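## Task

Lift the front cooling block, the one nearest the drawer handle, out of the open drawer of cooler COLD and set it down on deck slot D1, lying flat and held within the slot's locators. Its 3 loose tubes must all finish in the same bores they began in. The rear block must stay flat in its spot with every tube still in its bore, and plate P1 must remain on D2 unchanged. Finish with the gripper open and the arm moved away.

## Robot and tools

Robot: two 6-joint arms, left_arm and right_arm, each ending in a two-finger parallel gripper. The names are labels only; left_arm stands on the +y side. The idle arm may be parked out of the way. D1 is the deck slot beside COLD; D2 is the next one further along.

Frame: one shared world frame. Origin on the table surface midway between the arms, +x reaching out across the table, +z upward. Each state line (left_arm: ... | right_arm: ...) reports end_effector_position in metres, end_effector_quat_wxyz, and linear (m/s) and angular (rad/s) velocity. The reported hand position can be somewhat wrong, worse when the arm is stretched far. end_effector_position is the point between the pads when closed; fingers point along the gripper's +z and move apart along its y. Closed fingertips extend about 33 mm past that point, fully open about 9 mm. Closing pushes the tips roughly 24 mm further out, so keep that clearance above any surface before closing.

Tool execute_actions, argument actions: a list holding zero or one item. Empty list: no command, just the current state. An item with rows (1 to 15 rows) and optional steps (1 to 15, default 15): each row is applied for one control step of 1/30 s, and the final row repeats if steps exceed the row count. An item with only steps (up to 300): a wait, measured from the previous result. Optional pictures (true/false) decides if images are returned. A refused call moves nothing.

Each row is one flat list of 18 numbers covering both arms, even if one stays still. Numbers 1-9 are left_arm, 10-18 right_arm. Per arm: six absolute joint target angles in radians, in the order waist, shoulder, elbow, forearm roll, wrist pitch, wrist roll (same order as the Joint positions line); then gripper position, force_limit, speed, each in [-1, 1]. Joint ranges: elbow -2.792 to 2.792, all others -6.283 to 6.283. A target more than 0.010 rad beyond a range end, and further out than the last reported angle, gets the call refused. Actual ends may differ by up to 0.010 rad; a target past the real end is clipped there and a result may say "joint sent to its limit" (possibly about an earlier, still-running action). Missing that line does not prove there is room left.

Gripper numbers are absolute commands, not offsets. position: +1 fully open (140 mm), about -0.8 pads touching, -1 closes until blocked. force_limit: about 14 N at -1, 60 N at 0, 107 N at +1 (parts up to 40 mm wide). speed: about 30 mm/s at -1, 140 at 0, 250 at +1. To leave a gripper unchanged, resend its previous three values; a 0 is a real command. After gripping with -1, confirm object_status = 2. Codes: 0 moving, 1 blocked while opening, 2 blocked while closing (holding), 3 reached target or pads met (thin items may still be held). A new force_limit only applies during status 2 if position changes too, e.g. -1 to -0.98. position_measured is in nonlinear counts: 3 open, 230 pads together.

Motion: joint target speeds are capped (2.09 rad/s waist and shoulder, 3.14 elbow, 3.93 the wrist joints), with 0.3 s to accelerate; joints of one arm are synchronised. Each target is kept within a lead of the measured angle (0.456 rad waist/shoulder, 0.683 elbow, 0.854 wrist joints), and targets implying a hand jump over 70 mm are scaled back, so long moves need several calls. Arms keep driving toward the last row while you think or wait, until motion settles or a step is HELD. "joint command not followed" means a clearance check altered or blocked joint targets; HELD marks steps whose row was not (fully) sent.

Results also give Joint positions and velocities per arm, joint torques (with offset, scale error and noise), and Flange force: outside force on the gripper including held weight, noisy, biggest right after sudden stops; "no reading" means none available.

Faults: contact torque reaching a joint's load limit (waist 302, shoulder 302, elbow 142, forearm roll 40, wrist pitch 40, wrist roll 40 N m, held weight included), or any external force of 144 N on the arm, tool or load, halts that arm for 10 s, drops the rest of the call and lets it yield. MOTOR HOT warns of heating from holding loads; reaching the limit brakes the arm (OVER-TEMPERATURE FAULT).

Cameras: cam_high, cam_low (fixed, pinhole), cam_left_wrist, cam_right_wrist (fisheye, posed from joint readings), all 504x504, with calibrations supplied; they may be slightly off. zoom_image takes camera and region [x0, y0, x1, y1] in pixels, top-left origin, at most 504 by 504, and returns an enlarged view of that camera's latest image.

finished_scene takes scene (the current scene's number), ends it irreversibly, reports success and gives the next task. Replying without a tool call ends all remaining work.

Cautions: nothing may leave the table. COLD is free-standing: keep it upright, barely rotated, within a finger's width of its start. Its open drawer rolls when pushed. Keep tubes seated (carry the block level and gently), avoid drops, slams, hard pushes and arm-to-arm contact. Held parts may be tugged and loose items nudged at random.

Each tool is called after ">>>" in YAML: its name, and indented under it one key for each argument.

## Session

>>> execute_actions:
  actions: []

Scene clock: 0.00 s of 6600.00 s.
left_arm: end_effector_position=(+1.0838, +0.5038, +0.3400) position_measured=3 object_status=3 end_effector_quat_wxyz=(+0.473, +0.638, +0.539, -0.279) end_effector_velocity=(+0.000, -0.001, -0.000) end_effector_angular_velocity=(-0.001, -0.000, -0.001) | right_arm: end_effector_position=(+0.1977, +0.2461, +0.3880) position_measured=3 object_status=3 end_effector_quat_wxyz=(-0.061, +0.730, +0.557, +0.392) end_effector_velocity=(+0.000, -0.000, +0.000) end_effector_angular_velocity=(-0.000, -0.000, -0.001)
Joint positions: left_arm=[ 0.397  1.222  0.155 -1.179  1.7    0.18 ] | right_arm=[ 1.494  0.219  1.608 -0.714  0.755  2.129]
Joint velocities: left_arm=[-0.     0.    -0.    -0.001 -0.     0.   ] | right_arm=[-0.    -0.    -0.001  0.     0.001 -0.   ]
Joint torques (N m, as the joint torque sensors report them, + toward a larger angle): no reading
Flange force (N, the push that the arm receives, along the gripper's own x y z axes): no reading
camera_calibration (this result's frames):
cam_left_wrist: T_world_to_cam=[[0.981755, 0.0662895, 0.178223, -1.15444], [-0.175579, -0.0438226, 0.98349, -0.114332], [0.0730052, -0.996838, -0.031384, 0.619275], [0, 0, 0, 1]] pos_world=[1.06809, 0.688834, 0.337628]
cam_right_wrist: T_world_to_cam=[[0.808042, -0.529533, 0.258191, -0.135646], [-0.427562, -0.828625, -0.361346, 0.437409], [0.405288, 0.18159, -0.895973, 0.413597], [0, 0, 0, 1]] pos_world=[0.129001, 0.215514, 0.56365]

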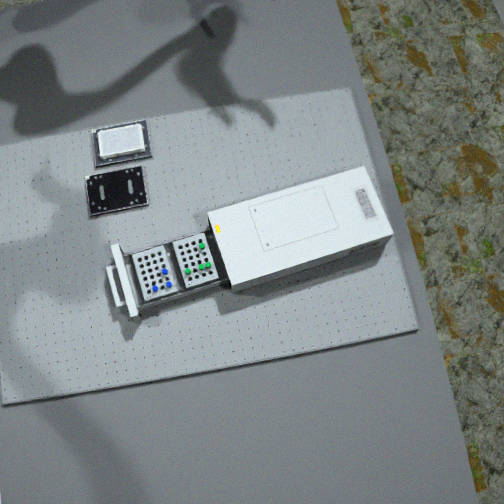

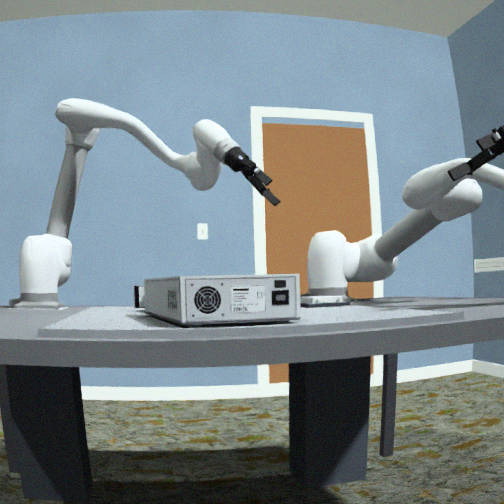

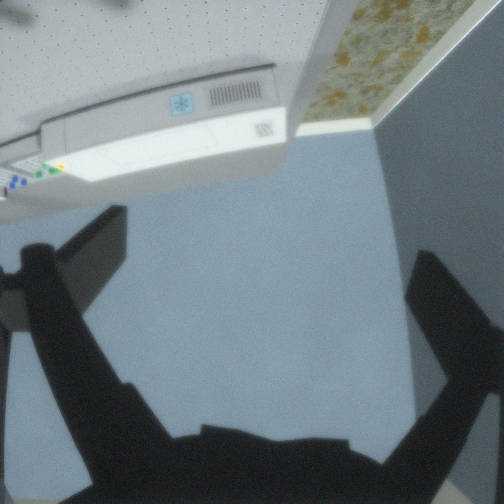

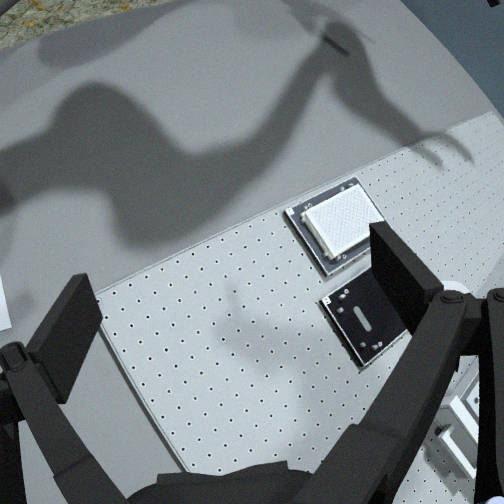

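>>> execute_actions:
  actions:
    - {"rows":[[0.397,1.222,0.155,-1.179,1.7,0.18,1,0,0,0.6556,0.4248,1.5597,0,1.1571,0.4626,0.42,0,0]],"steps":15}
  pictures: false

>>> execute_actions:
  actions:
    - {"steps":40}

Scene clock: 5.23 s of 6600.00 s.
left_arm: end_effector_position=(+1.0838, +0.5033, +0.3402) position_measured=3 object_status=3 end_effector_quat_wxyz=(+0.473, +0.638, +0.539, -0.279) end_effector_velocity=(-0.000, -0.001, +0.000) end_effector_angular_velocity=(-0.001, +0.000, -0.002) | right_arm: end_effector_position=(+0.3389, +0.1541, +0.2703) position_measured=76 object_status=0 end_effector_quat_wxyz=(+0.043, +0.769, +0.594, +0.233) end_effector_velocity=(+0.313, -0.242, -0.199) end_effector_angular_velocity=(-0.686, +0.382, +0.083)
Joint positions: left_arm=[ 0.397  1.222  0.155 -1.179  1.7    0.18 ] | right_arm=[ 1.256  0.308  1.587 -0.407  0.928  1.682]
Joint velocities: left_arm=[-0.001  0.    -0.    -0.001  0.001 -0.   ] | right_arm=[-0.591  0.165 -0.038  0.571  0.324 -1.101]
Joint torques (N m, as the joint torque sensors report them, + toward a larger angle): left_arm=[   1.46 -143.57  -43.23   -0.92    0.02   -0.67] | right_arm=[  0.21 -78.07 -40.76   2.26  -1.07   0.39]
Flange force (N, the push that the arm receives, along the gripper's own x y z axes): left_arm=no reading | right_arm=[4.3 2.0 5.1]
Steps of this call (steps 1 to 90: nothing new was sent; then 1.73 s passed at rest; steps 91 to 105: all 15 steps of this action). Readings (joint positions | what the end effector reports):
91: left_arm=[0.397 1.222 0.155 -1.179 1.700 0.180] | right_arm=[1.494 0.219 1.608 -0.714 0.755 2.129] | left_arm position_measured=3 object_status=3 | right_arm position_measured=3 object_status=0
92: left_arm=[0.397 1.222 0.155 -1.179 1.700 0.180] | right_arm=[1.490 0.221 1.607 -0.706 0.759 2.120] | left_arm position_measured=3 object_status=3 | right_arm position_measured=7 object_status=0
94: left_arm=[0.397 1.222 0.155 -1.179 1.700 0.180] | right_arm=[1.460 0.235 1.604 -0.659 0.786 2.063] | left_arm position_measured=3 object_status=3 | right_arm position_measured=22 object_status=0
98: left_arm=[0.397 1.222 0.155 -1.179 1.700 0.180] | right_arm=[1.389 0.264 1.597 -0.558 0.843 1.931] | left_arm position_measured=3 object_status=3 | right_arm position_measured=53 object_status=0
105: the state above

Scene clock: 6.57 s of 6600.00 s.
left_arm: end_effector_position=(+1.0838, +0.5033, +0.3402) position_measured=3 object_status=3 end_effector_quat_wxyz=(+0.473, +0.638, +0.539, -0.279) end_effector_velocity=(+0.001, +0.001, +0.000) end_effector_angular_velocity=(-0.001, -0.000, +0.002) | right_arm: end_effector_position=(+0.5958, -0.1231, +0.1602) position_measured=76 object_status=3 end_effector_quat_wxyz=(+0.000, +0.645, +0.764, +0.000) end_effector_velocity=(+0.001, +0.000, +0.001) end_effector_angular_velocity=(+0.001, -0.001, +0.000)
Joint positions: left_arm=[ 0.397  1.222  0.155 -1.179  1.7    0.18 ] | right_arm=[ 0.656  0.425  1.56  -0.     1.157  0.463]
Joint velocities: left_arm=[ 0.001  0.    -0.    -0.001 -0.002 -0.001] | right_arm=[-0.    -0.    -0.001 -0.     0.    -0.   ]
Joint torques (N m, as the joint torque sensors report them, + toward a larger angle): left_arm=[   1.78 -144.01  -43.63   -0.93   -0.12   -0.48] | right_arm=[  2.35 -85.   -40.01   3.29  -0.11   0.29]
Flange force (N, the push that the arm receives, along the gripper's own x y z axes): left_arm=no reading | right_arm=[-2.1 3.2 3.7]
Steps of this call (steps 1 to 40: the robot went on to your last target). Readings (joint positions | what the end effector reports):
1: left_arm=[0.397 1.222 0.155 -1.179 1.700 0.180] | right_arm=[1.236 0.313 1.586 -0.388 0.938 1.644] | left_arm position_measured=3 object_status=3 | right_arm position_measured=76 object_status=0
2: left_arm=[0.397 1.222 0.155 -1.179 1.700 0.180] | right_arm=[1.216 0.318 1.585 -0.369 0.949 1.606] | left_arm position_measured=3 object_status=3 | right_arm position_measured=76 object_status=3
4: left_arm=[0.397 1.222 0.155 -1.179 1.700 0.180] | right_arm=[1.174 0.328 1.582 -0.335 0.968 1.529] | left_arm position_measured=3 object_status=3 | right_arm position_measured=76 object_status=3
8: left_arm=[0.397 1.222 0.155 -1.179 1.700 0.180] | right_arm=[1.090 0.346 1.578 -0.273 1.003 1.371] | left_arm position_measured=3 object_status=3 | right_arm position_measured=76 object_status=3
40: the state above
camera_calibration (this result's frames):
cam_left_wrist: T_world_to_cam=[[0.98177, 0.0663476, 0.178116, -1.15452], [-0.175493, -0.0435018, 0.983519, -0.114873], [0.0730025, -0.996848, -0.0310652, 0.618641], [0, 0, 0, 1]] pos_world=[1.06815, 0.688293, 0.337836]
cam_right_wrist: T_world_to_cam=[[0.998754, -0.0130686, 0.0481731, -0.610335], [-0.0314074, -0.914649, 0.403028, -0.14967], [0.0387945, -0.404039, -0.913919, 0.264341], [0, 0, 0, 1]] pos_world=[0.594619, -0.0380675, 0.331309]

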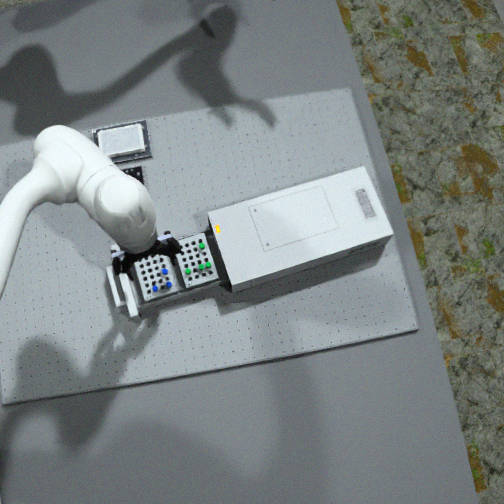

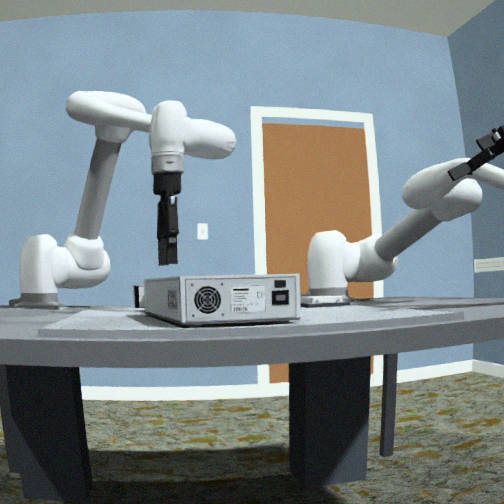

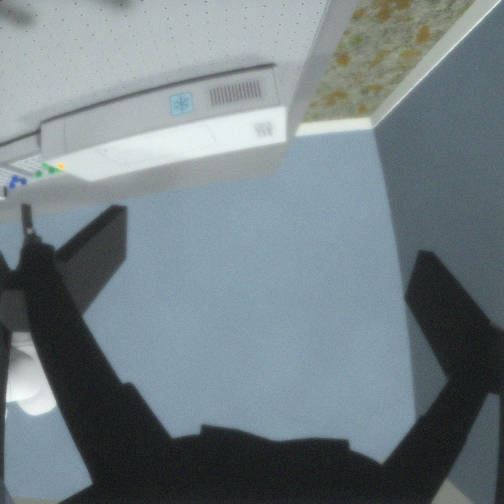

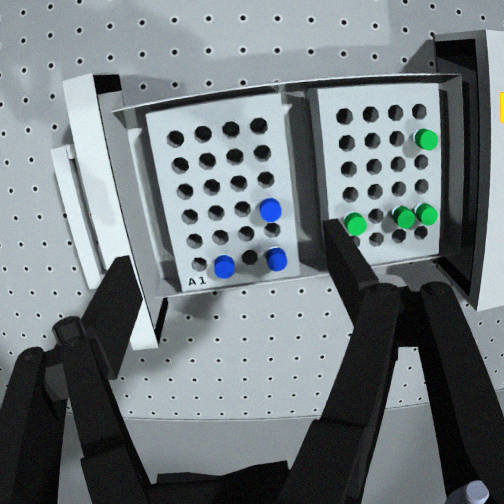

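>>> execute_actions:
  actions:
    - {"rows":[[0.397,1.222,0.155,-1.179,1.7,0.18,1,0,0,0.6662,0.4783,1.6074,0,1.0559,0.5132,0.42,0,0]],"steps":15}

Scene clock: 15.03 s of 6600.00 s.
left_arm: end_effector_position=(+1.0838, +0.5033, +0.3402) position_measured=3 object_status=3 end_effector_quat_wxyz=(+0.473, +0.638, +0.539, -0.279) end_effector_velocity=(-0.000, -0.000, +0.001) end_effector_angular_velocity=(-0.000, -0.000, -0.001) | right_arm: end_effector_position=(+0.5943, -0.1141, +0.0952) position_measured=76 object_status=3 end_effector_quat_wxyz=(+0.000, +0.660, +0.751, +0.000) end_effector_velocity=(+0.000, +0.000, -0.002) end_effector_angular_velocity=(-0.001, +0.001, -0.001)
Joint positions: left_arm=[ 0.397  1.222  0.155 -1.179  1.7    0.18 ] | right_arm=[ 0.666  0.478  1.607 -0.     1.056  0.513]
Joint velocities: left_arm=[-0.    -0.    -0.    -0.001  0.     0.   ] | right_arm=[ 0.     0.003  0.     0.    -0.002  0.001]
Joint torques (N m, as the joint torque sensors report them, + toward a larger angle): left_arm=[   1.21 -144.37  -43.67   -0.9     0.     -0.59] | right_arm=[ -0.88 -90.36 -37.74   3.95   0.26  -0.03]
Flange force (N, the push that the arm receives, along the gripper's own x y z axes): left_arm=no reading | right_arm=[4.0 4.4 6.8]
Steps of this call (steps 1 to 15: the robot went on to your last target; steps 16 to 90: nothing new was sent; then 4.97 s passed at rest; steps 91 to 105: all 15 steps of this action). Readings (joint positions | what the end effector reports):
91: left_arm=[0.397 1.222 0.155 -1.179 1.700 0.180] | right_arm=[0.656 0.425 1.560 0.000 1.157 0.463] | left_arm position_measured=3 object_status=3 | right_arm position_measured=76 object_status=3
92: left_arm=[0.397 1.222 0.155 -1.179 1.700 0.180] | right_arm=[0.656 0.429 1.563 0.000 1.149 0.466] | left_arm position_measured=3 object_status=3 | right_arm position_measured=76 object_status=3
94: left_arm=[0.397 1.222 0.155 -1.179 1.700 0.180] | right_arm=[0.661 0.455 1.587 0.000 1.100 0.491] | left_arm position_measured=3 object_status=3 | right_arm position_measured=76 object_status=3
98: left_arm=[0.397 1.222 0.155 -1.179 1.700 0.180] | right_arm=[0.666 0.477 1.606 -0.000 1.059 0.512] | left_arm position_measured=3 object_status=3 | right_arm position_measured=76 object_status=3
105: the state above
camera_calibration (this result's frames):
cam_left_wrist: T_world_to_cam=[[0.98177, 0.0663476, 0.178116, -1.15452], [-0.175494, -0.043502, 0.983519, -0.114873], [0.0730025, -0.996848, -0.0310654, 0.618641], [0, 0, 0, 1]] pos_world=[1.06815, 0.688293, 0.337836]
cam_right_wrist: T_world_to_cam=[[0.997431, -0.0530064, 0.0481909, -0.609391], [-0.0679735, -0.912665, 0.403016, -0.0933652], [0.0226197, -0.405256, -0.913923, 0.218129], [0, 0, 0, 1]] pos_world=[0.596545, -0.0291146, 0.266348]

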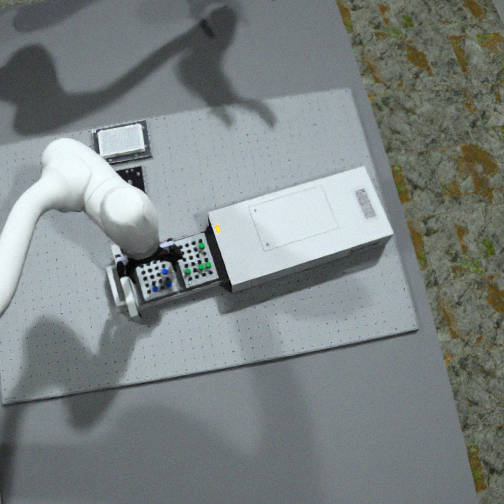

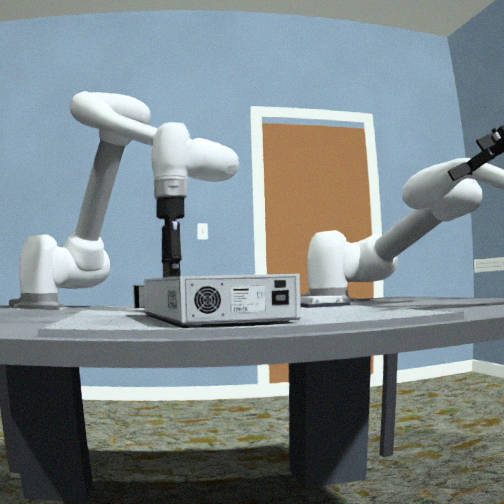

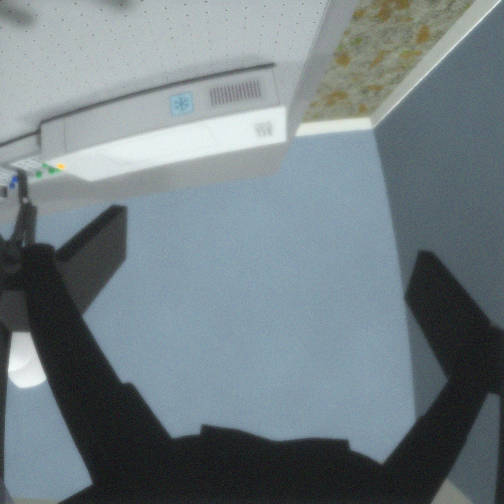

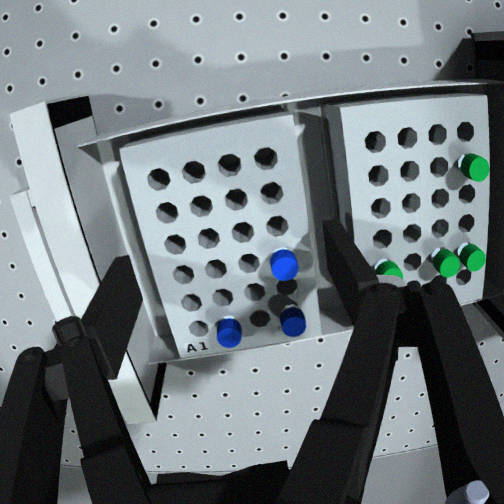

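>>> execute_actions:
  actions:
    - {"rows":[[0.397,1.222,0.155,-1.179,1.7,0.18,1,0,0,0.6662,0.4783,1.6074,0,1.0559,0.5132,0.33,0,0],[0.397,1.222,0.155,-1.179,1.7,0.18,1,0,0,0.6662,0.4783,1.6074,0,1.0559,0.5132,0.33,0,0],[0.397,1.222,0.155,-1.179,1.7,0.18,1,0,0,0.6662,0.4833,1.6119,0,1.0464,0.5132,0.33,0,0],[0.397,1.222,0.155,-1.179,1.7,0.18,1,0,0,0.6662,0.4833,1.6119,0,1.0464,0.5132,0.33,0,0],[0.397,1.222,0.155,-1.179,1.7,0.18,1,0,0,0.6662,0.4883,1.6164,0,1.0369,0.5132,0.33,0,0],[0.397,1.222,0.155,-1.179,1.7,0.18,1,0,0,0.6662,0.4883,1.6164,0,1.0369,0.5132,0.33,0,0],[0.397,1.222,0.155,-1.179,1.7,0.18,1,0,0,0.6662,0.4932,1.6209,0,1.0275,0.5132,0.33,0,0]],"steps":14}

Scene clock: 20.93 s of 6600.00 s.
left_arm: end_effector_position=(+1.0838, +0.5033, +0.3402) position_measured=3 object_status=3 end_effector_quat_wxyz=(+0.473, +0.638, +0.539, -0.279) end_effector_velocity=(+0.000, -0.001, +0.000) end_effector_angular_velocity=(-0.001, +0.001, -0.001) | right_arm: end_effector_position=(+0.5944, -0.1140, +0.0773) position_measured=87 object_status=3 end_effector_quat_wxyz=(-0.000, +0.660, +0.751, +0.000) end_effector_velocity=(+0.001, +0.001, -0.001) end_effector_angular_velocity=(+0.003, -0.003, -0.001)
Joint positions: left_arm=[ 0.397  1.222  0.155 -1.179  1.7    0.18 ] | right_arm=[0.666 0.493 1.621 0.    1.028 0.513]
Joint velocities: left_arm=[-0.001  0.     0.    -0.001 -0.    -0.001] | right_arm=[ 0.     0.001  0.002  0.    -0.007  0.001]
Joint torques (N m, as the joint torque sensors report them, + toward a larger angle): left_arm=[   0.15 -143.61  -43.68   -0.77   -0.18   -0.55] | right_arm=[ -0.66 -90.47 -39.13   3.21  -0.03   0.3 ]
Flange force (N, the push that the arm receives, along the gripper's own x y z axes): left_arm=no reading | right_arm=[0.4 -0.6 6.0]
Steps of this call (steps 1 to 15: the robot went on to your last target; steps 16 to 90: nothing new was sent; then 2.43 s passed at rest; steps 91 to 104: all 14 steps of this action). Readings (joint positions | what the end effector reports):
91: left_arm=[0.397 1.222 0.155 -1.179 1.700 0.180] | right_arm=[0.666 0.478 1.607 0.000 1.056 0.513] | left_arm position_measured=3 object_status=3 | right_arm position_measured=76 object_status=0
92: left_arm=[0.397 1.222 0.155 -1.179 1.700 0.180] | right_arm=[0.666 0.478 1.607 0.000 1.056 0.513] | left_arm position_measured=3 object_status=3 | right_arm position_measured=80 object_status=0
94: left_arm=[0.397 1.222 0.155 -1.179 1.700 0.180] | right_arm=[0.666 0.480 1.609 0.000 1.053 0.513] | left_arm position_measured=3 object_status=3 | right_arm position_measured=87 object_status=0
98: left_arm=[0.397 1.222 0.155 -1.179 1.700 0.180] | right_arm=[0.666 0.488 1.616 0.000 1.037 0.513] | left_arm position_measured=3 object_status=3 | right_arm position_measured=87 object_status=0
104: the state above
camera_calibration (this result's frames):
cam_left_wrist: T_world_to_cam=[[0.98177, 0.0663477, 0.178116, -1.15452], [-0.175494, -0.0435021, 0.983519, -0.114873], [0.0730027, -0.996848, -0.0310655, 0.618641], [0, 0, 0, 1]] pos_world=[1.06815, 0.688293, 0.337836]
cam_right_wrist: T_world_to_cam=[[0.997431, -0.0530512, 0.0481319, -0.608618], [-0.0679892, -0.912688, 0.402962, -0.0860041], [0.0225518, -0.405199, -0.91395, 0.201909], [0, 0, 0, 1]] pos_world=[0.596654, -0.0289696, 0.248485]

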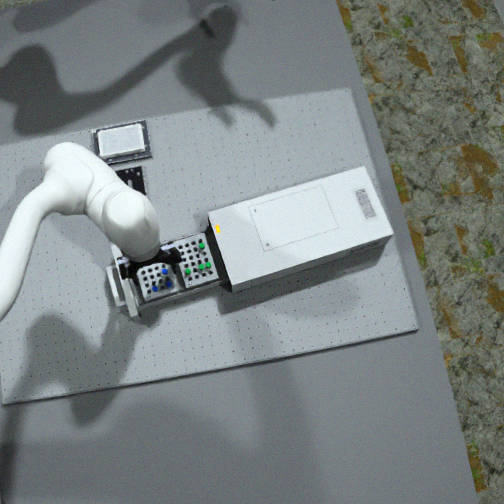

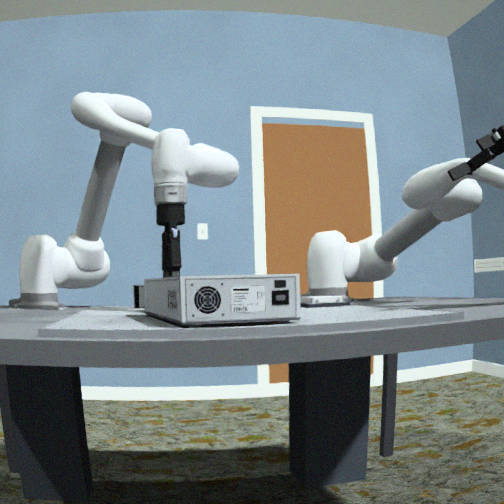

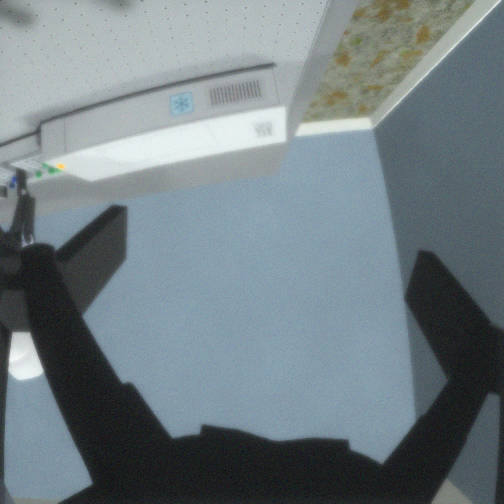

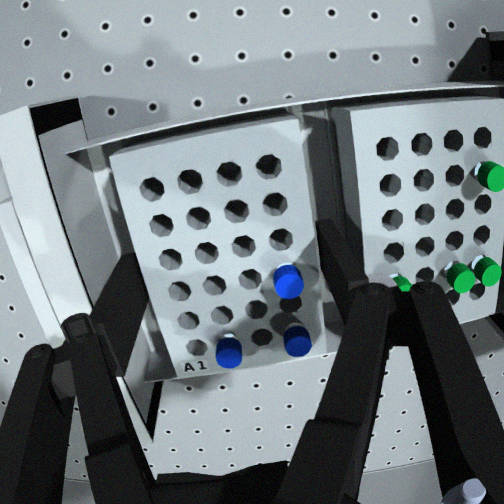

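>>> execute_actions:
  actions:
    - {"rows":[[0.397,1.222,0.155,-1.179,1.7,0.18,1,0,0,0.6662,0.4982,1.6254,0,1.018,0.5132,0.33,0,0],[0.397,1.222,0.155,-1.179,1.7,0.18,1,0,0,0.6662,0.4982,1.6254,0,1.018,0.5132,0.33,0,0],[0.397,1.222,0.155,-1.179,1.7,0.18,1,0,0,0.6662,0.5032,1.6299,0,1.0085,0.5132,0.33,0,0]],"steps":10}
  pictures: false

>>> execute_actions:
  actions:
    - {"rows":[[0.397,1.222,0.155,-1.179,1.7,0.18,1,0,0,0.6662,0.5032,1.6299,0,1.0085,0.5132,-1,0.7,-0.8]],"steps":15}
  pictures: false

Scene clock: 23.83 s of 6600.00 s.
left_arm: end_effector_position=(+1.0838, +0.5033, +0.3402) position_measured=3 object_status=3 end_effector_quat_wxyz=(+0.473, +0.638, +0.539, -0.279) end_effector_velocity=(-0.000, -0.001, +0.000) end_effector_angular_velocity=(+0.000, -0.001, -0.001) | right_arm: end_effector_position=(+0.5943, -0.1141, +0.0653) position_measured=87 object_status=3 end_effector_quat_wxyz=(+0.000, +0.660, +0.751, +0.000) end_effector_velocity=(-0.001, -0.000, -0.005) end_effector_angular_velocity=(-0.002, +0.003, -0.000)
Joint positions: left_arm=[ 0.397  1.222  0.155 -1.179  1.7    0.18 ] | right_arm=[ 0.666  0.503  1.63  -0.     1.009  0.513]
Joint velocities: left_arm=[-0.001 -0.    -0.001 -0.     0.     0.   ] | right_arm=[ 0.001  0.004  0.004 -0.    -0.005  0.001]
Joint torques (N m, as the joint torque sensors report them, + toward a larger angle): left_arm=[   0.57 -143.96  -42.81   -0.91   -0.03   -0.75] | right_arm=[  1.21 -88.24 -35.57   3.4    0.39   0.15]
Flange force (N, the push that the arm receives, along the gripper's own x y z axes): left_arm=no reading | right_arm=[0.3 3.4 3.6]
Steps of this call (steps 1 to 15: the robot went on to your last target; steps 16 to 77: nothing new was sent; steps 78 to 87: all 10 steps of this action). Readings (joint positions | what the end effector reports):
78: left_arm=[0.397 1.222 0.155 -1.179 1.700 0.180] | right_arm=[0.666 0.493 1.621 -0.000 1.027 0.513] | left_arm position_measured=3 object_status=3 | right_arm position_measured=87 object_status=3
79: left_arm=[0.397 1.222 0.155 -1.179 1.700 0.180] | right_arm=[0.666 0.495 1.622 -0.000 1.024 0.513] | left_arm position_measured=3 object_status=3 | right_arm position_measured=87 object_status=3
81: left_arm=[0.397 1.222 0.155 -1.179 1.700 0.180] | right_arm=[0.666 0.499 1.626 -0.000 1.017 0.513] | left_arm position_measured=3 object_status=3 | right_arm position_measured=87 object_status=3
85: left_arm=[0.397 1.222 0.155 -1.179 1.700 0.180] | right_arm=[0.666 0.503 1.629 -0.000 1.009 0.513] | left_arm position_measured=3 object_status=3 | right_arm position_measured=87 object_status=3
87: the state above

Scene clock: 24.33 s of 6600.00 s.
left_arm: end_effector_position=(+1.0838, +0.5033, +0.3402) position_measured=3 object_status=3 end_effector_quat_wxyz=(+0.473, +0.638, +0.539, -0.279) end_effector_velocity=(-0.000, +0.002, +0.000) end_effector_angular_velocity=(+0.001, -0.000, +0.001) | right_arm: end_effector_position=(+0.5943, -0.1141, +0.0651) position_measured=105 object_status=2 end_effector_quat_wxyz=(+0.000, +0.660, +0.751, +0.000) end_effector_velocity=(-0.000, -0.000, -0.000) end_effector_angular_velocity=(-0.001, +0.001, +0.000)
Joint positions: left_arm=[ 0.397  1.222  0.155 -1.179  1.7    0.18 ] | right_arm=[ 0.666  0.503  1.63  -0.     1.008  0.513]
Joint velocities: left_arm=[ 0.001 -0.     0.     0.001 -0.    -0.   ] | right_arm=[-0.     0.001 -0.001 -0.     0.001 -0.   ]
Joint torques (N m, as the joint torque sensors report them, + toward a larger angle): left_arm=[  -0.7  -143.56  -43.61   -0.9    -0.19   -0.2 ] | right_arm=[  0.91 -79.12 -29.56   3.79   0.55   0.2 ]
Flange force (N, the push that the arm receives, along the gripper's own x y z axes): left_arm=no reading | right_arm=[0.9 4.0 -8.1]
Steps of this call (steps 1 to 15: all 15 steps of this action). Readings (joint positions | what the end effector reports):
1: left_arm=[0.397 1.222 0.155 -1.179 1.700 0.180] | right_arm=[0.666 0.503 1.630 -0.000 1.009 0.513] | left_arm position_measured=3 object_status=3 | right_arm position_measured=87 object_status=0
2: left_arm=[0.397 1.222 0.155 -1.179 1.700 0.180] | right_arm=[0.666 0.503 1.630 -0.000 1.009 0.513] | left_arm position_measured=3 object_status=3 | right_arm position_measured=89 object_status=0
4: left_arm=[0.397 1.222 0.155 -1.179 1.700 0.180] | right_arm=[0.666 0.503 1.630 -0.000 1.008 0.513] | left_arm position_measured=3 object_status=3 | right_arm position_measured=94 object_status=0
8: left_arm=[0.397 1.222 0.155 -1.179 1.700 0.180] | right_arm=[0.666 0.503 1.630 -0.000 1.008 0.513] | left_arm position_measured=3 object_status=3 | right_arm position_measured=105 object_status=0
15: the state above

>>> execute_actions:
  actions:
    - {"rows":[[0.397,1.222,0.155,-1.179,1.7,0.18,1,0,0,0.6662,0.5015,1.6284,0,1.0117,0.5132,-1,0.7,-0.8],[0.397,1.222,0.155,-1.179,1.7,0.18,1,0,0,0.6662,0.4999,1.6269,0,1.0148,0.5132,-1,0.7,-0.8],[0.397,1.222,0.155,-1.179,1.7,0.18,1,0,0,0.6662,0.4974,1.6247,0,1.0195,0.5132,-1,0.7,-0.8],[0.397,1.222,0.155,-1.179,1.7,0.18,1,0,0,0.6662,0.4941,1.6217,0,1.0258,0.5132,-1,0.7,-0.8],[0.397,1.222,0.155,-1.179,1.7,0.18,1,0,0,0.6662,0.4907,1.6187,0,1.0322,0.5132,-1,0.7,-0.8],[0.397,1.222,0.155,-1.179,1.7,0.18,1,0,0,0.6662,0.4866,1.6149,0,1.0401,0.5132,-1,0.7,-0.8],[0.397,1.222,0.155,-1.179,1.7,0.18,1,0,0,0.6662,0.4824,1.6112,0,1.048,0.5132,-1,0.7,-0.8],[0.397,1.222,0.155,-1.179,1.7,0.18,1,0,0,0.6662,0.4783,1.6074,0,1.0559,0.5132,-1,0.7,-0.8],[0.397,1.222,0.155,-1.179,1.7,0.18,1,0,0,0.6662,0.474,1.6025,0,1.0651,0.5132,-1,0.7,-0.8],[0.397,1.222,0.155,-1.179,1.7,0.18,1,0,0,0.6662,0.4697,1.5977,0,1.0742,0.5132,-1,0.7,-0.8],[0.397,1.222,0.155,-1.179,1.7,0.18,1,0,0,0.6662,0.4654,1.5928,0,1.0834,0.5132,-1,0.7,-0.8],[0.397,1.222,0.155,-1.179,1.7,0.18,1,0,0,0.6662,0.4612,1.588,0,1.0924,0.5132,-1,0.7,-0.8],[0.397,1.222,0.155,-1.179,1.7,0.18,1,0,0,0.6662,0.4569,1.5831,0,1.1016,0.5132,-1,0.7,-0.8],[0.397,1.222,0.155,-1.179,1.7,0.18,1,0,0,0.6662,0.4526,1.5783,0,1.1107,0.5132,-1,0.7,-0.8],[0.397,1.222,0.155,-1.179,1.7,0.18,1,0,0,0.6662,0.4483,1.5734,0,1.1199,0.5132,-1,0.7,-0.8]],"steps":15}
  pictures: false

>>> execute_actions:
  actions:
    - {"rows":[[0.397,1.222,0.155,-1.179,1.7,0.18,1,0,0,0.6662,0.4447,1.5679,0,1.129,0.5132,-1,0.7,-0.8],[0.397,1.222,0.155,-1.179,1.7,0.18,1,0,0,0.6662,0.441,1.5624,0,1.1382,0.5132,-1,0.7,-0.8],[0.397,1.222,0.155,-1.179,1.7,0.18,1,0,0,0.6662,0.4374,1.5569,0,1.1473,0.5132,-1,0.7,-0.8],[0.397,1.222,0.155,-1.179,1.7,0.18,1,0,0,0.6662,0.4337,1.5515,0,1.1564,0.5132,-1,0.7,-0.8],[0.397,1.222,0.155,-1.179,1.7,0.18,1,0,0,0.6662,0.4301,1.546,0,1.1655,0.5132,-1,0.7,-0.8],[0.397,1.222,0.155,-1.179,1.7,0.18,1,0,0,0.6662,0.4265,1.5405,0,1.1746,0.5132,-1,0.7,-0.8],[0.397,1.222,0.155,-1.179,1.7,0.18,1,0,0,0.6662,0.4228,1.535,0,1.1838,0.5132,-1,0.7,-0.8],[0.397,1.222,0.155,-1.179,1.7,0.18,1,0,0,0.6662,0.4205,1.5315,0,1.1896,0.5132,-1,0.7,-0.8],[0.397,1.222,0.155,-1.179,1.7,0.18,1,0,0,0.6662,0.4192,1.5295,0,1.1929,0.5132,-1,0.7,-0.8],[0.397,1.222,0.155,-1.179,1.7,0.18,1,0,0,0.672,0.4238,1.5222,0,1.1956,0.553,-1,0.7,-0.8],[0.397,1.222,0.155,-1.179,1.7,0.18,1,0,0,0.672,0.4238,1.5222,0,1.1956,0.553,-1,0.7,-0.8],[0.397,1.222,0.155,-1.179,1.7,0.18,1,0,0,0.6837,0.4329,1.5077,0,1.201,0.634,-1,0.7,-0.8],[0.397,1.222,0.155,-1.179,1.7,0.18,1,0,0,0.6837,0.4329,1.5077,0,1.201,0.634,-1,0.7,-0.8],[0.397,1.222,0.155,-1.179,1.7,0.18,1,0,0,0.7011,0.4466,1.4859,0,1.2091,0.754,-1,0.7,-0.8],[0.397,1.222,0.155,-1.179,1.7,0.18,1,0,0,0.7011,0.4466,1.4859,0,1.2091,0.754,-1,0.7,-0.8]],"steps":15}
  pictures: false

>>> execute_actions:
  actions:
    - {"rows":[[0.397,1.222,0.155,-1.179,1.7,0.18,1,0,0,0.7244,0.4649,1.4568,0,1.2199,0.915,-1,0.7,-0.8],[0.397,1.222,0.155,-1.179,1.7,0.18,1,0,0,0.7244,0.4649,1.4568,0,1.2199,0.915,-1,0.7,-0.8],[0.397,1.222,0.155,-1.179,1.7,0.18,1,0,0,0.7535,0.4877,1.4205,0,1.2334,1.116,-1,0.7,-0.8],[0.397,1.222,0.155,-1.179,1.7,0.18,1,0,0,0.7535,0.4877,1.4205,0,1.2334,1.116,-1,0.7,-0.8],[0.397,1.222,0.155,-1.179,1.7,0.18,1,0,0,0.7826,0.5106,1.3841,0,1.2469,1.318,-1,0.7,-0.8],[0.397,1.222,0.155,-1.179,1.7,0.18,1,0,0,0.7826,0.5106,1.3841,0,1.2469,1.318,-1,0.7,-0.8],[0.397,1.222,0.155,-1.179,1.7,0.18,1,0,0,0.8117,0.5334,1.3478,0,1.2604,1.519,-1,0.7,-0.8],[0.397,1.222,0.155,-1.179,1.7,0.18,1,0,0,0.8117,0.5334,1.3478,0,1.2604,1.519,-1,0.7,-0.8],[0.397,1.222,0.155,-1.179,1.7,0.18,1,0,0,0.8407,0.5562,1.3114,0,1.274,1.72,-1,0.7,-0.8],[0.397,1.222,0.155,-1.179,1.7,0.18,1,0,0,0.8407,0.5562,1.3114,0,1.274,1.72,-1,0.7,-0.8],[0.397,1.222,0.155,-1.179,1.7,0.18,1,0,0,0.8698,0.5791,1.2751,0,1.2874,1.921,-1,0.7,-0.8],[0.397,1.222,0.155,-1.179,1.7,0.18,1,0,0,0.8698,0.5791,1.2751,0,1.2874,1.921,-1,0.7,-0.8],[0.397,1.222,0.155,-1.179,1.7,0.18,1,0,0,0.8989,0.6019,1.2387,0,1.301,2.122,-1,0.7,-0.8],[0.397,1.222,0.155,-1.179,1.7,0.18,1,0,0,0.8989,0.6019,1.2387,0,1.301,2.122,-1,0.7,-0.8]],"steps":14}
  pictures: false

>>> execute_actions:
  actions:
    - {"rows":[[0.397,1.222,0.155,-1.179,1.7,0.18,1,0,0,0.9222,0.6202,1.2096,0,1.3118,2.283,-1,0.7,-0.8],[0.397,1.222,0.155,-1.179,1.7,0.18,1,0,0,0.9222,0.6202,1.2096,0,1.3118,2.283,-1,0.7,-0.8],[0.397,1.222,0.155,-1.179,1.7,0.18,1,0,0,0.9396,0.6339,1.1878,0,1.3199,2.403,-1,0.7,-0.8],[0.397,1.222,0.155,-1.179,1.7,0.18,1,0,0,0.9396,0.6339,1.1878,0,1.3199,2.403,-1,0.7,-0.8],[0.397,1.222,0.155,-1.179,1.7,0.18,1,0,0,0.9513,0.643,1.1733,0,1.3253,2.484,-1,0.7,-0.8],[0.397,1.222,0.155,-1.179,1.7,0.18,1,0,0,0.9513,0.643,1.1733,0,1.3253,2.484,-1,0.7,-0.8],[0.397,1.222,0.155,-1.179,1.7,0.18,1,0,0,0.9571,0.6476,1.166,0,1.328,2.524,-1,0.7,-0.8]],"steps":15}

Scene clock: 56.53 s of 6600.00 s.
left_arm: end_effector_position=(+1.0838, +0.5033, +0.3402) position_measured=3 object_status=3 end_effector_quat_wxyz=(+0.473, +0.638, +0.539, -0.279) end_effector_velocity=(+0.000, +0.000, +0.001) end_effector_angular_velocity=(+0.000, -0.001, +0.001) | right_arm: end_effector_position=(+0.5945, -0.1140, +0.1195) position_measured=106 object_status=2 end_effector_quat_wxyz=(-0.000, +0.660, +0.751, +0.000) end_effector_velocity=(-0.001, -0.000, +0.167) end_effector_angular_velocity=(+0.001, -0.000, -0.000)
Joint positions: left_arm=[ 0.397  1.222  0.155 -1.179  1.7    0.18 ] | right_arm=[0.666 0.46  1.587 0.    1.095 0.513]
Joint velocities: left_arm=[ 0.    -0.    -0.     0.    -0.001  0.   ] | right_arm=[ 0.    -0.125 -0.142  0.     0.266  0.   ]
Joint torques (N m, as the joint torque sensors report them, + toward a larger angle): left_arm=[   1.9  -143.29  -43.43   -0.88    0.06   -0.8 ] | right_arm=[  1.   -94.96 -45.23   3.68  -0.09   0.  ]
Flange force (N, the push that the arm receives, along the gripper's own x y z axes): left_arm=no reading | right_arm=[-1.9 -0.6 15.6]
Steps of this call (steps 1 to 15: the robot went on to your last target; steps 16 to 90: nothing new was sent; then 28.70 s passed at rest; steps 91 to 105: all 15 steps of this action). Readings (joint positions | what the end effector reports):
91: left_arm=[0.397 1.222 0.155 -1.179 1.700 0.180] | right_arm=[0.666 0.503 1.630 0.000 1.009 0.513] | left_arm position_measured=3 object_status=3 | right_arm position_measured=105 object_status=2
92: left_arm=[0.397 1.222 0.155 -1.179 1.700 0.180] | right_arm=[0.666 0.503 1.630 0.000 1.010 0.513] | left_arm position_measured=3 object_status=3 | right_arm position_measured=105 object_status=2
94: left_arm=[0.397 1.222 0.155 -1.179 1.700 0.180] | right_arm=[0.666 0.500 1.627 0.000 1.015 0.513] | left_arm position_measured=3 object_status=3 | right_arm position_measured=106 object_status=2
98: left_arm=[0.397 1.222 0.155 -1.179 1.700 0.180] | right_arm=[0.666 0.489 1.617 0.000 1.036 0.513] | left_arm position_measured=3 object_status=3 | right_arm position_measured=106 object_status=2
105: the state above

Scene clock: 57.03 s of 6600.00 s.
left_arm: end_effector_position=(+1.0838, +0.5033, +0.3402) position_measured=3 object_status=3 end_effector_quat_wxyz=(+0.473, +0.638, +0.539, -0.279) end_effector_velocity=(-0.000, -0.001, -0.001) end_effector_angular_velocity=(+0.000, +0.003, -0.001) | right_arm: end_effector_position=(+0.5935, -0.1010, +0.1802) position_measured=106 object_status=2 end_effector_quat_wxyz=(+0.000, +0.691, +0.723, +0.000) end_effector_velocity=(-0.014, +0.144, +0.002) end_effector_angular_velocity=(-0.009, +0.012, -0.927)
Joint positions: left_arm=[ 0.397  1.222  0.155 -1.179  1.7    0.18 ] | right_arm=[0.68  0.431 1.512 0.    1.199 0.612]
Joint velocities: left_arm=[-0.001 -0.     0.002  0.001  0.001 -0.001] | right_arm=[ 0.157  0.129 -0.198 -0.     0.084  1.084]
Joint torques (N m, as the joint torque sensors report them, + toward a larger angle): left_arm=[   1.14 -143.99  -42.77   -1.05    0.07   -0.61] | right_arm=[  8.76 -89.76 -46.01   4.42  -0.36   0.04]
Flange force (N, the push that the arm receives, along the gripper's own x y z axes): left_arm=no reading | right_arm=[0.3 5.6 14.6]
Steps of this call (steps 1 to 15: all 15 steps of this action). Readings (joint positions | what the end effector reports):
1: left_arm=[0.397 1.222 0.155 -1.179 1.700 0.180] | right_arm=[0.666 0.456 1.582 0.000 1.104 0.513] | left_arm position_measured=3 object_status=3 | right_arm position_measured=106 object_status=2
2: left_arm=[0.397 1.222 0.155 -1.179 1.700 0.180] | right_arm=[0.666 0.452 1.577 0.000 1.113 0.513] | left_arm position_measured=3 object_status=3 | right_arm position_measured=106 object_status=2
4: left_arm=[0.397 1.222 0.155 -1.179 1.700 0.180] | right_arm=[0.666 0.444 1.566 0.000 1.131 0.513] | left_arm position_measured=3 object_status=3 | right_arm position_measured=106 object_status=2
8: left_arm=[0.397 1.222 0.155 -1.179 1.700 0.180] | right_arm=[0.666 0.429 1.545 0.000 1.168 0.513] | left_arm position_measured=3 object_status=3 | right_arm position_measured=106 object_status=2
15: the state above

Scene clock: 57.50 s of 6600.00 s.
left_arm: end_effector_position=(+1.0838, +0.5033, +0.3402) position_measured=3 object_status=3 end_effector_quat_wxyz=(+0.473, +0.638, +0.539, -0.279) end_effector_velocity=(+0.000, +0.001, -0.001) end_effector_angular_velocity=(-0.001, +0.002, +0.001) | right_arm: end_effector_position=(+0.5677, +0.0292, +0.1831) position_measured=106 object_status=2 end_effector_quat_wxyz=(-0.000, +0.924, +0.383, -0.000) end_effector_velocity=(-0.100, +0.318, -0.002) end_effector_angular_velocity=(-0.001, +0.001, -2.022)
Joint positions: left_arm=[ 0.397  1.222  0.155 -1.179  1.7    0.18 ] | right_arm=[0.821 0.54  1.337 0.    1.265 1.581]
Joint velocities: left_arm=[ 0.     0.001  0.001 -0.001 -0.001 -0.   ] | right_arm=[ 0.345  0.27  -0.427  0.     0.159  2.367]
Joint torques (N m, as the joint torque sensors report them, + toward a larger angle): left_arm=[   0.03 -142.61  -43.09   -0.87   -0.1    -0.59] | right_arm=[   2.43 -108.67  -44.83    3.36    0.23    0.77]
Flange force (N, the push that the arm receives, along the gripper's own x y z axes): left_arm=no reading | right_arm=[10.2 2.1 13.8]
Steps of this call (steps 1 to 14: all 14 steps of this action). Readings (joint positions | what the end effector reports):
1: left_arm=[0.397 1.222 0.155 -1.179 1.700 0.180] | right_arm=[0.686 0.435 1.505 0.000 1.201 0.651] | left_arm position_measured=3 object_status=3 | right_arm position_measured=106 object_status=2
2: left_arm=[0.397 1.222 0.155 -1.179 1.700 0.180] | right_arm=[0.693 0.440 1.497 0.000 1.205 0.697] | left_arm position_measured=3 object_status=3 | right_arm position_measured=106 object_status=2
4: left_arm=[0.397 1.222 0.155 -1.179 1.700 0.180] | right_arm=[0.709 0.453 1.476 0.000 1.212 0.808] | left_arm position_measured=3 object_status=3 | right_arm position_measured=106 object_status=2
8: left_arm=[0.397 1.222 0.155 -1.179 1.700 0.180] | right_arm=[0.751 0.486 1.424 0.000 1.232 1.097] | left_arm position_measured=3 object_status=3 | right_arm position_measured=106 object_status=2
14: the state above

Scene clock: 58.00 s of 6600.00 s.
left_arm: end_effector_position=(+1.0838, +0.5033, +0.3402) position_measured=3 object_status=3 end_effector_quat_wxyz=(+0.473, +0.638, +0.539, -0.279) end_effector_velocity=(+0.000, +0.001, -0.000) end_effector_angular_velocity=(-0.000, +0.001, +0.002) | right_arm: end_effector_position=(+0.5149, +0.1525, +0.1800) position_measured=106 object_status=2 end_effector_quat_wxyz=(+0.000, +1.000, -0.008, -0.000) end_effector_velocity=(-0.007, +0.013, +0.000) end_effector_angular_velocity=(-0.001, +0.001, -0.095)
Joint positions: left_arm=[ 0.397  1.222  0.155 -1.179  1.7    0.18 ] | right_arm=[0.957 0.647 1.167 0.    1.328 2.52 ]
Joint velocities: left_arm=[ 0.001  0.001 -0.001  0.    -0.001 -0.001] | right_arm=[ 0.014  0.012 -0.02   0.     0.01   0.109]
Joint torques (N m, as the joint torque sensors report them, + toward a larger angle): left_arm=[   0.11 -143.88  -42.68   -0.92   -0.18   -0.45] | right_arm=[ -11.8  -122.73  -46.24    3.15    0.5     0.07]
Flange force (N, the push that the arm receives, along the gripper's own x y z axes): left_arm=no reading | right_arm=[3.8 -7.3 14.3]
Steps of this call (steps 1 to 15: all 15 steps of this action). Readings (joint positions | what the end effector reports):
1: left_arm=[0.397 1.222 0.155 -1.179 1.700 0.180] | right_arm=[0.832 0.550 1.322 0.000 1.270 1.661] | left_arm position_measured=3 object_status=3 | right_arm position_measured=106 object_status=2
2: left_arm=[0.397 1.222 0.155 -1.179 1.700 0.180] | right_arm=[0.844 0.559 1.307 0.000 1.275 1.742] | left_arm position_measured=3 object_status=3 | right_arm position_measured=106 object_status=2
4: left_arm=[0.397 1.222 0.155 -1.179 1.700 0.180] | right_arm=[0.867 0.577 1.279 0.000 1.286 1.902] | left_arm position_measured=3 object_status=3 | right_arm position_measured=106 object_status=2
8: left_arm=[0.397 1.222 0.155 -1.179 1.700 0.180] | right_arm=[0.913 0.613 1.221 0.000 1.307 2.218] | left_arm position_measured=3 object_status=3 | right_arm position_measured=106 object_status=2
15: the state above
camera_calibration (this result's frames):
cam_left_wrist: T_world_to_cam=[[0.98177, 0.0663476, 0.178116, -1.15452], [-0.175494, -0.043502, 0.983519, -0.114873], [0.0730026, -0.996848, -0.0310654, 0.618641], [0, 0, 0, 1]] pos_world=[1.06815, 0.688293, 0.337836]
cam_right_wrist: T_world_to_cam=[[-0.197249, -0.979166, 0.048238, 0.23621], [-0.893095, 0.199768, 0.40308, 0.36556], [-0.404318, 0.036426, -0.913893, 0.557932], [0, 0, 0, 1]] pos_world=[0.598654, 0.137939, 0.351146]

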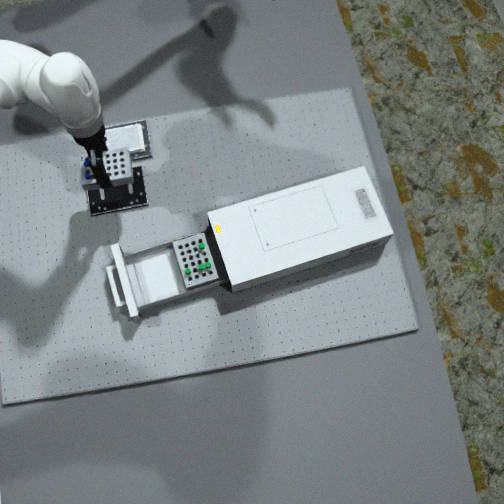

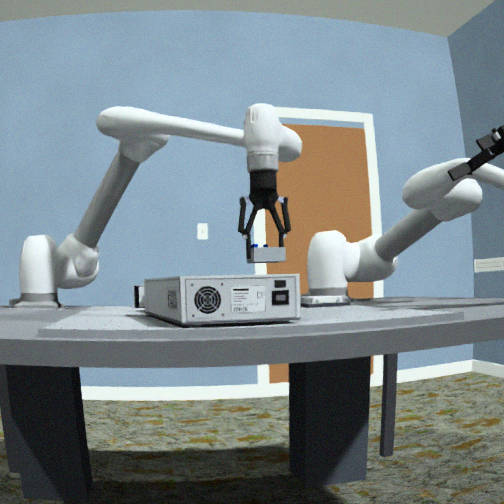

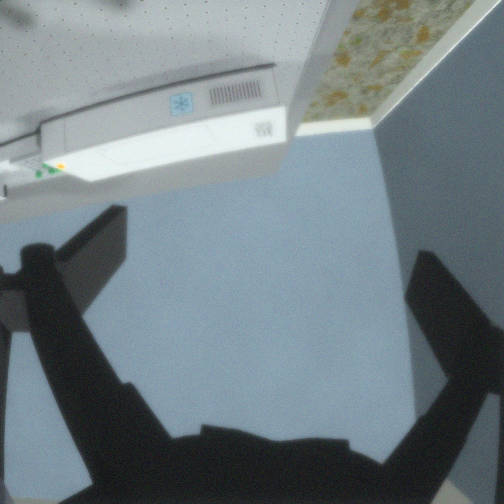

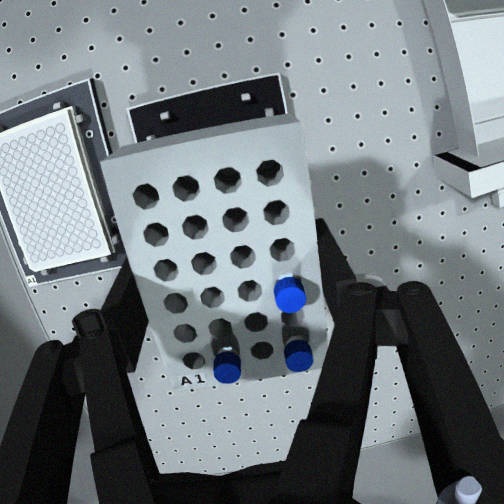

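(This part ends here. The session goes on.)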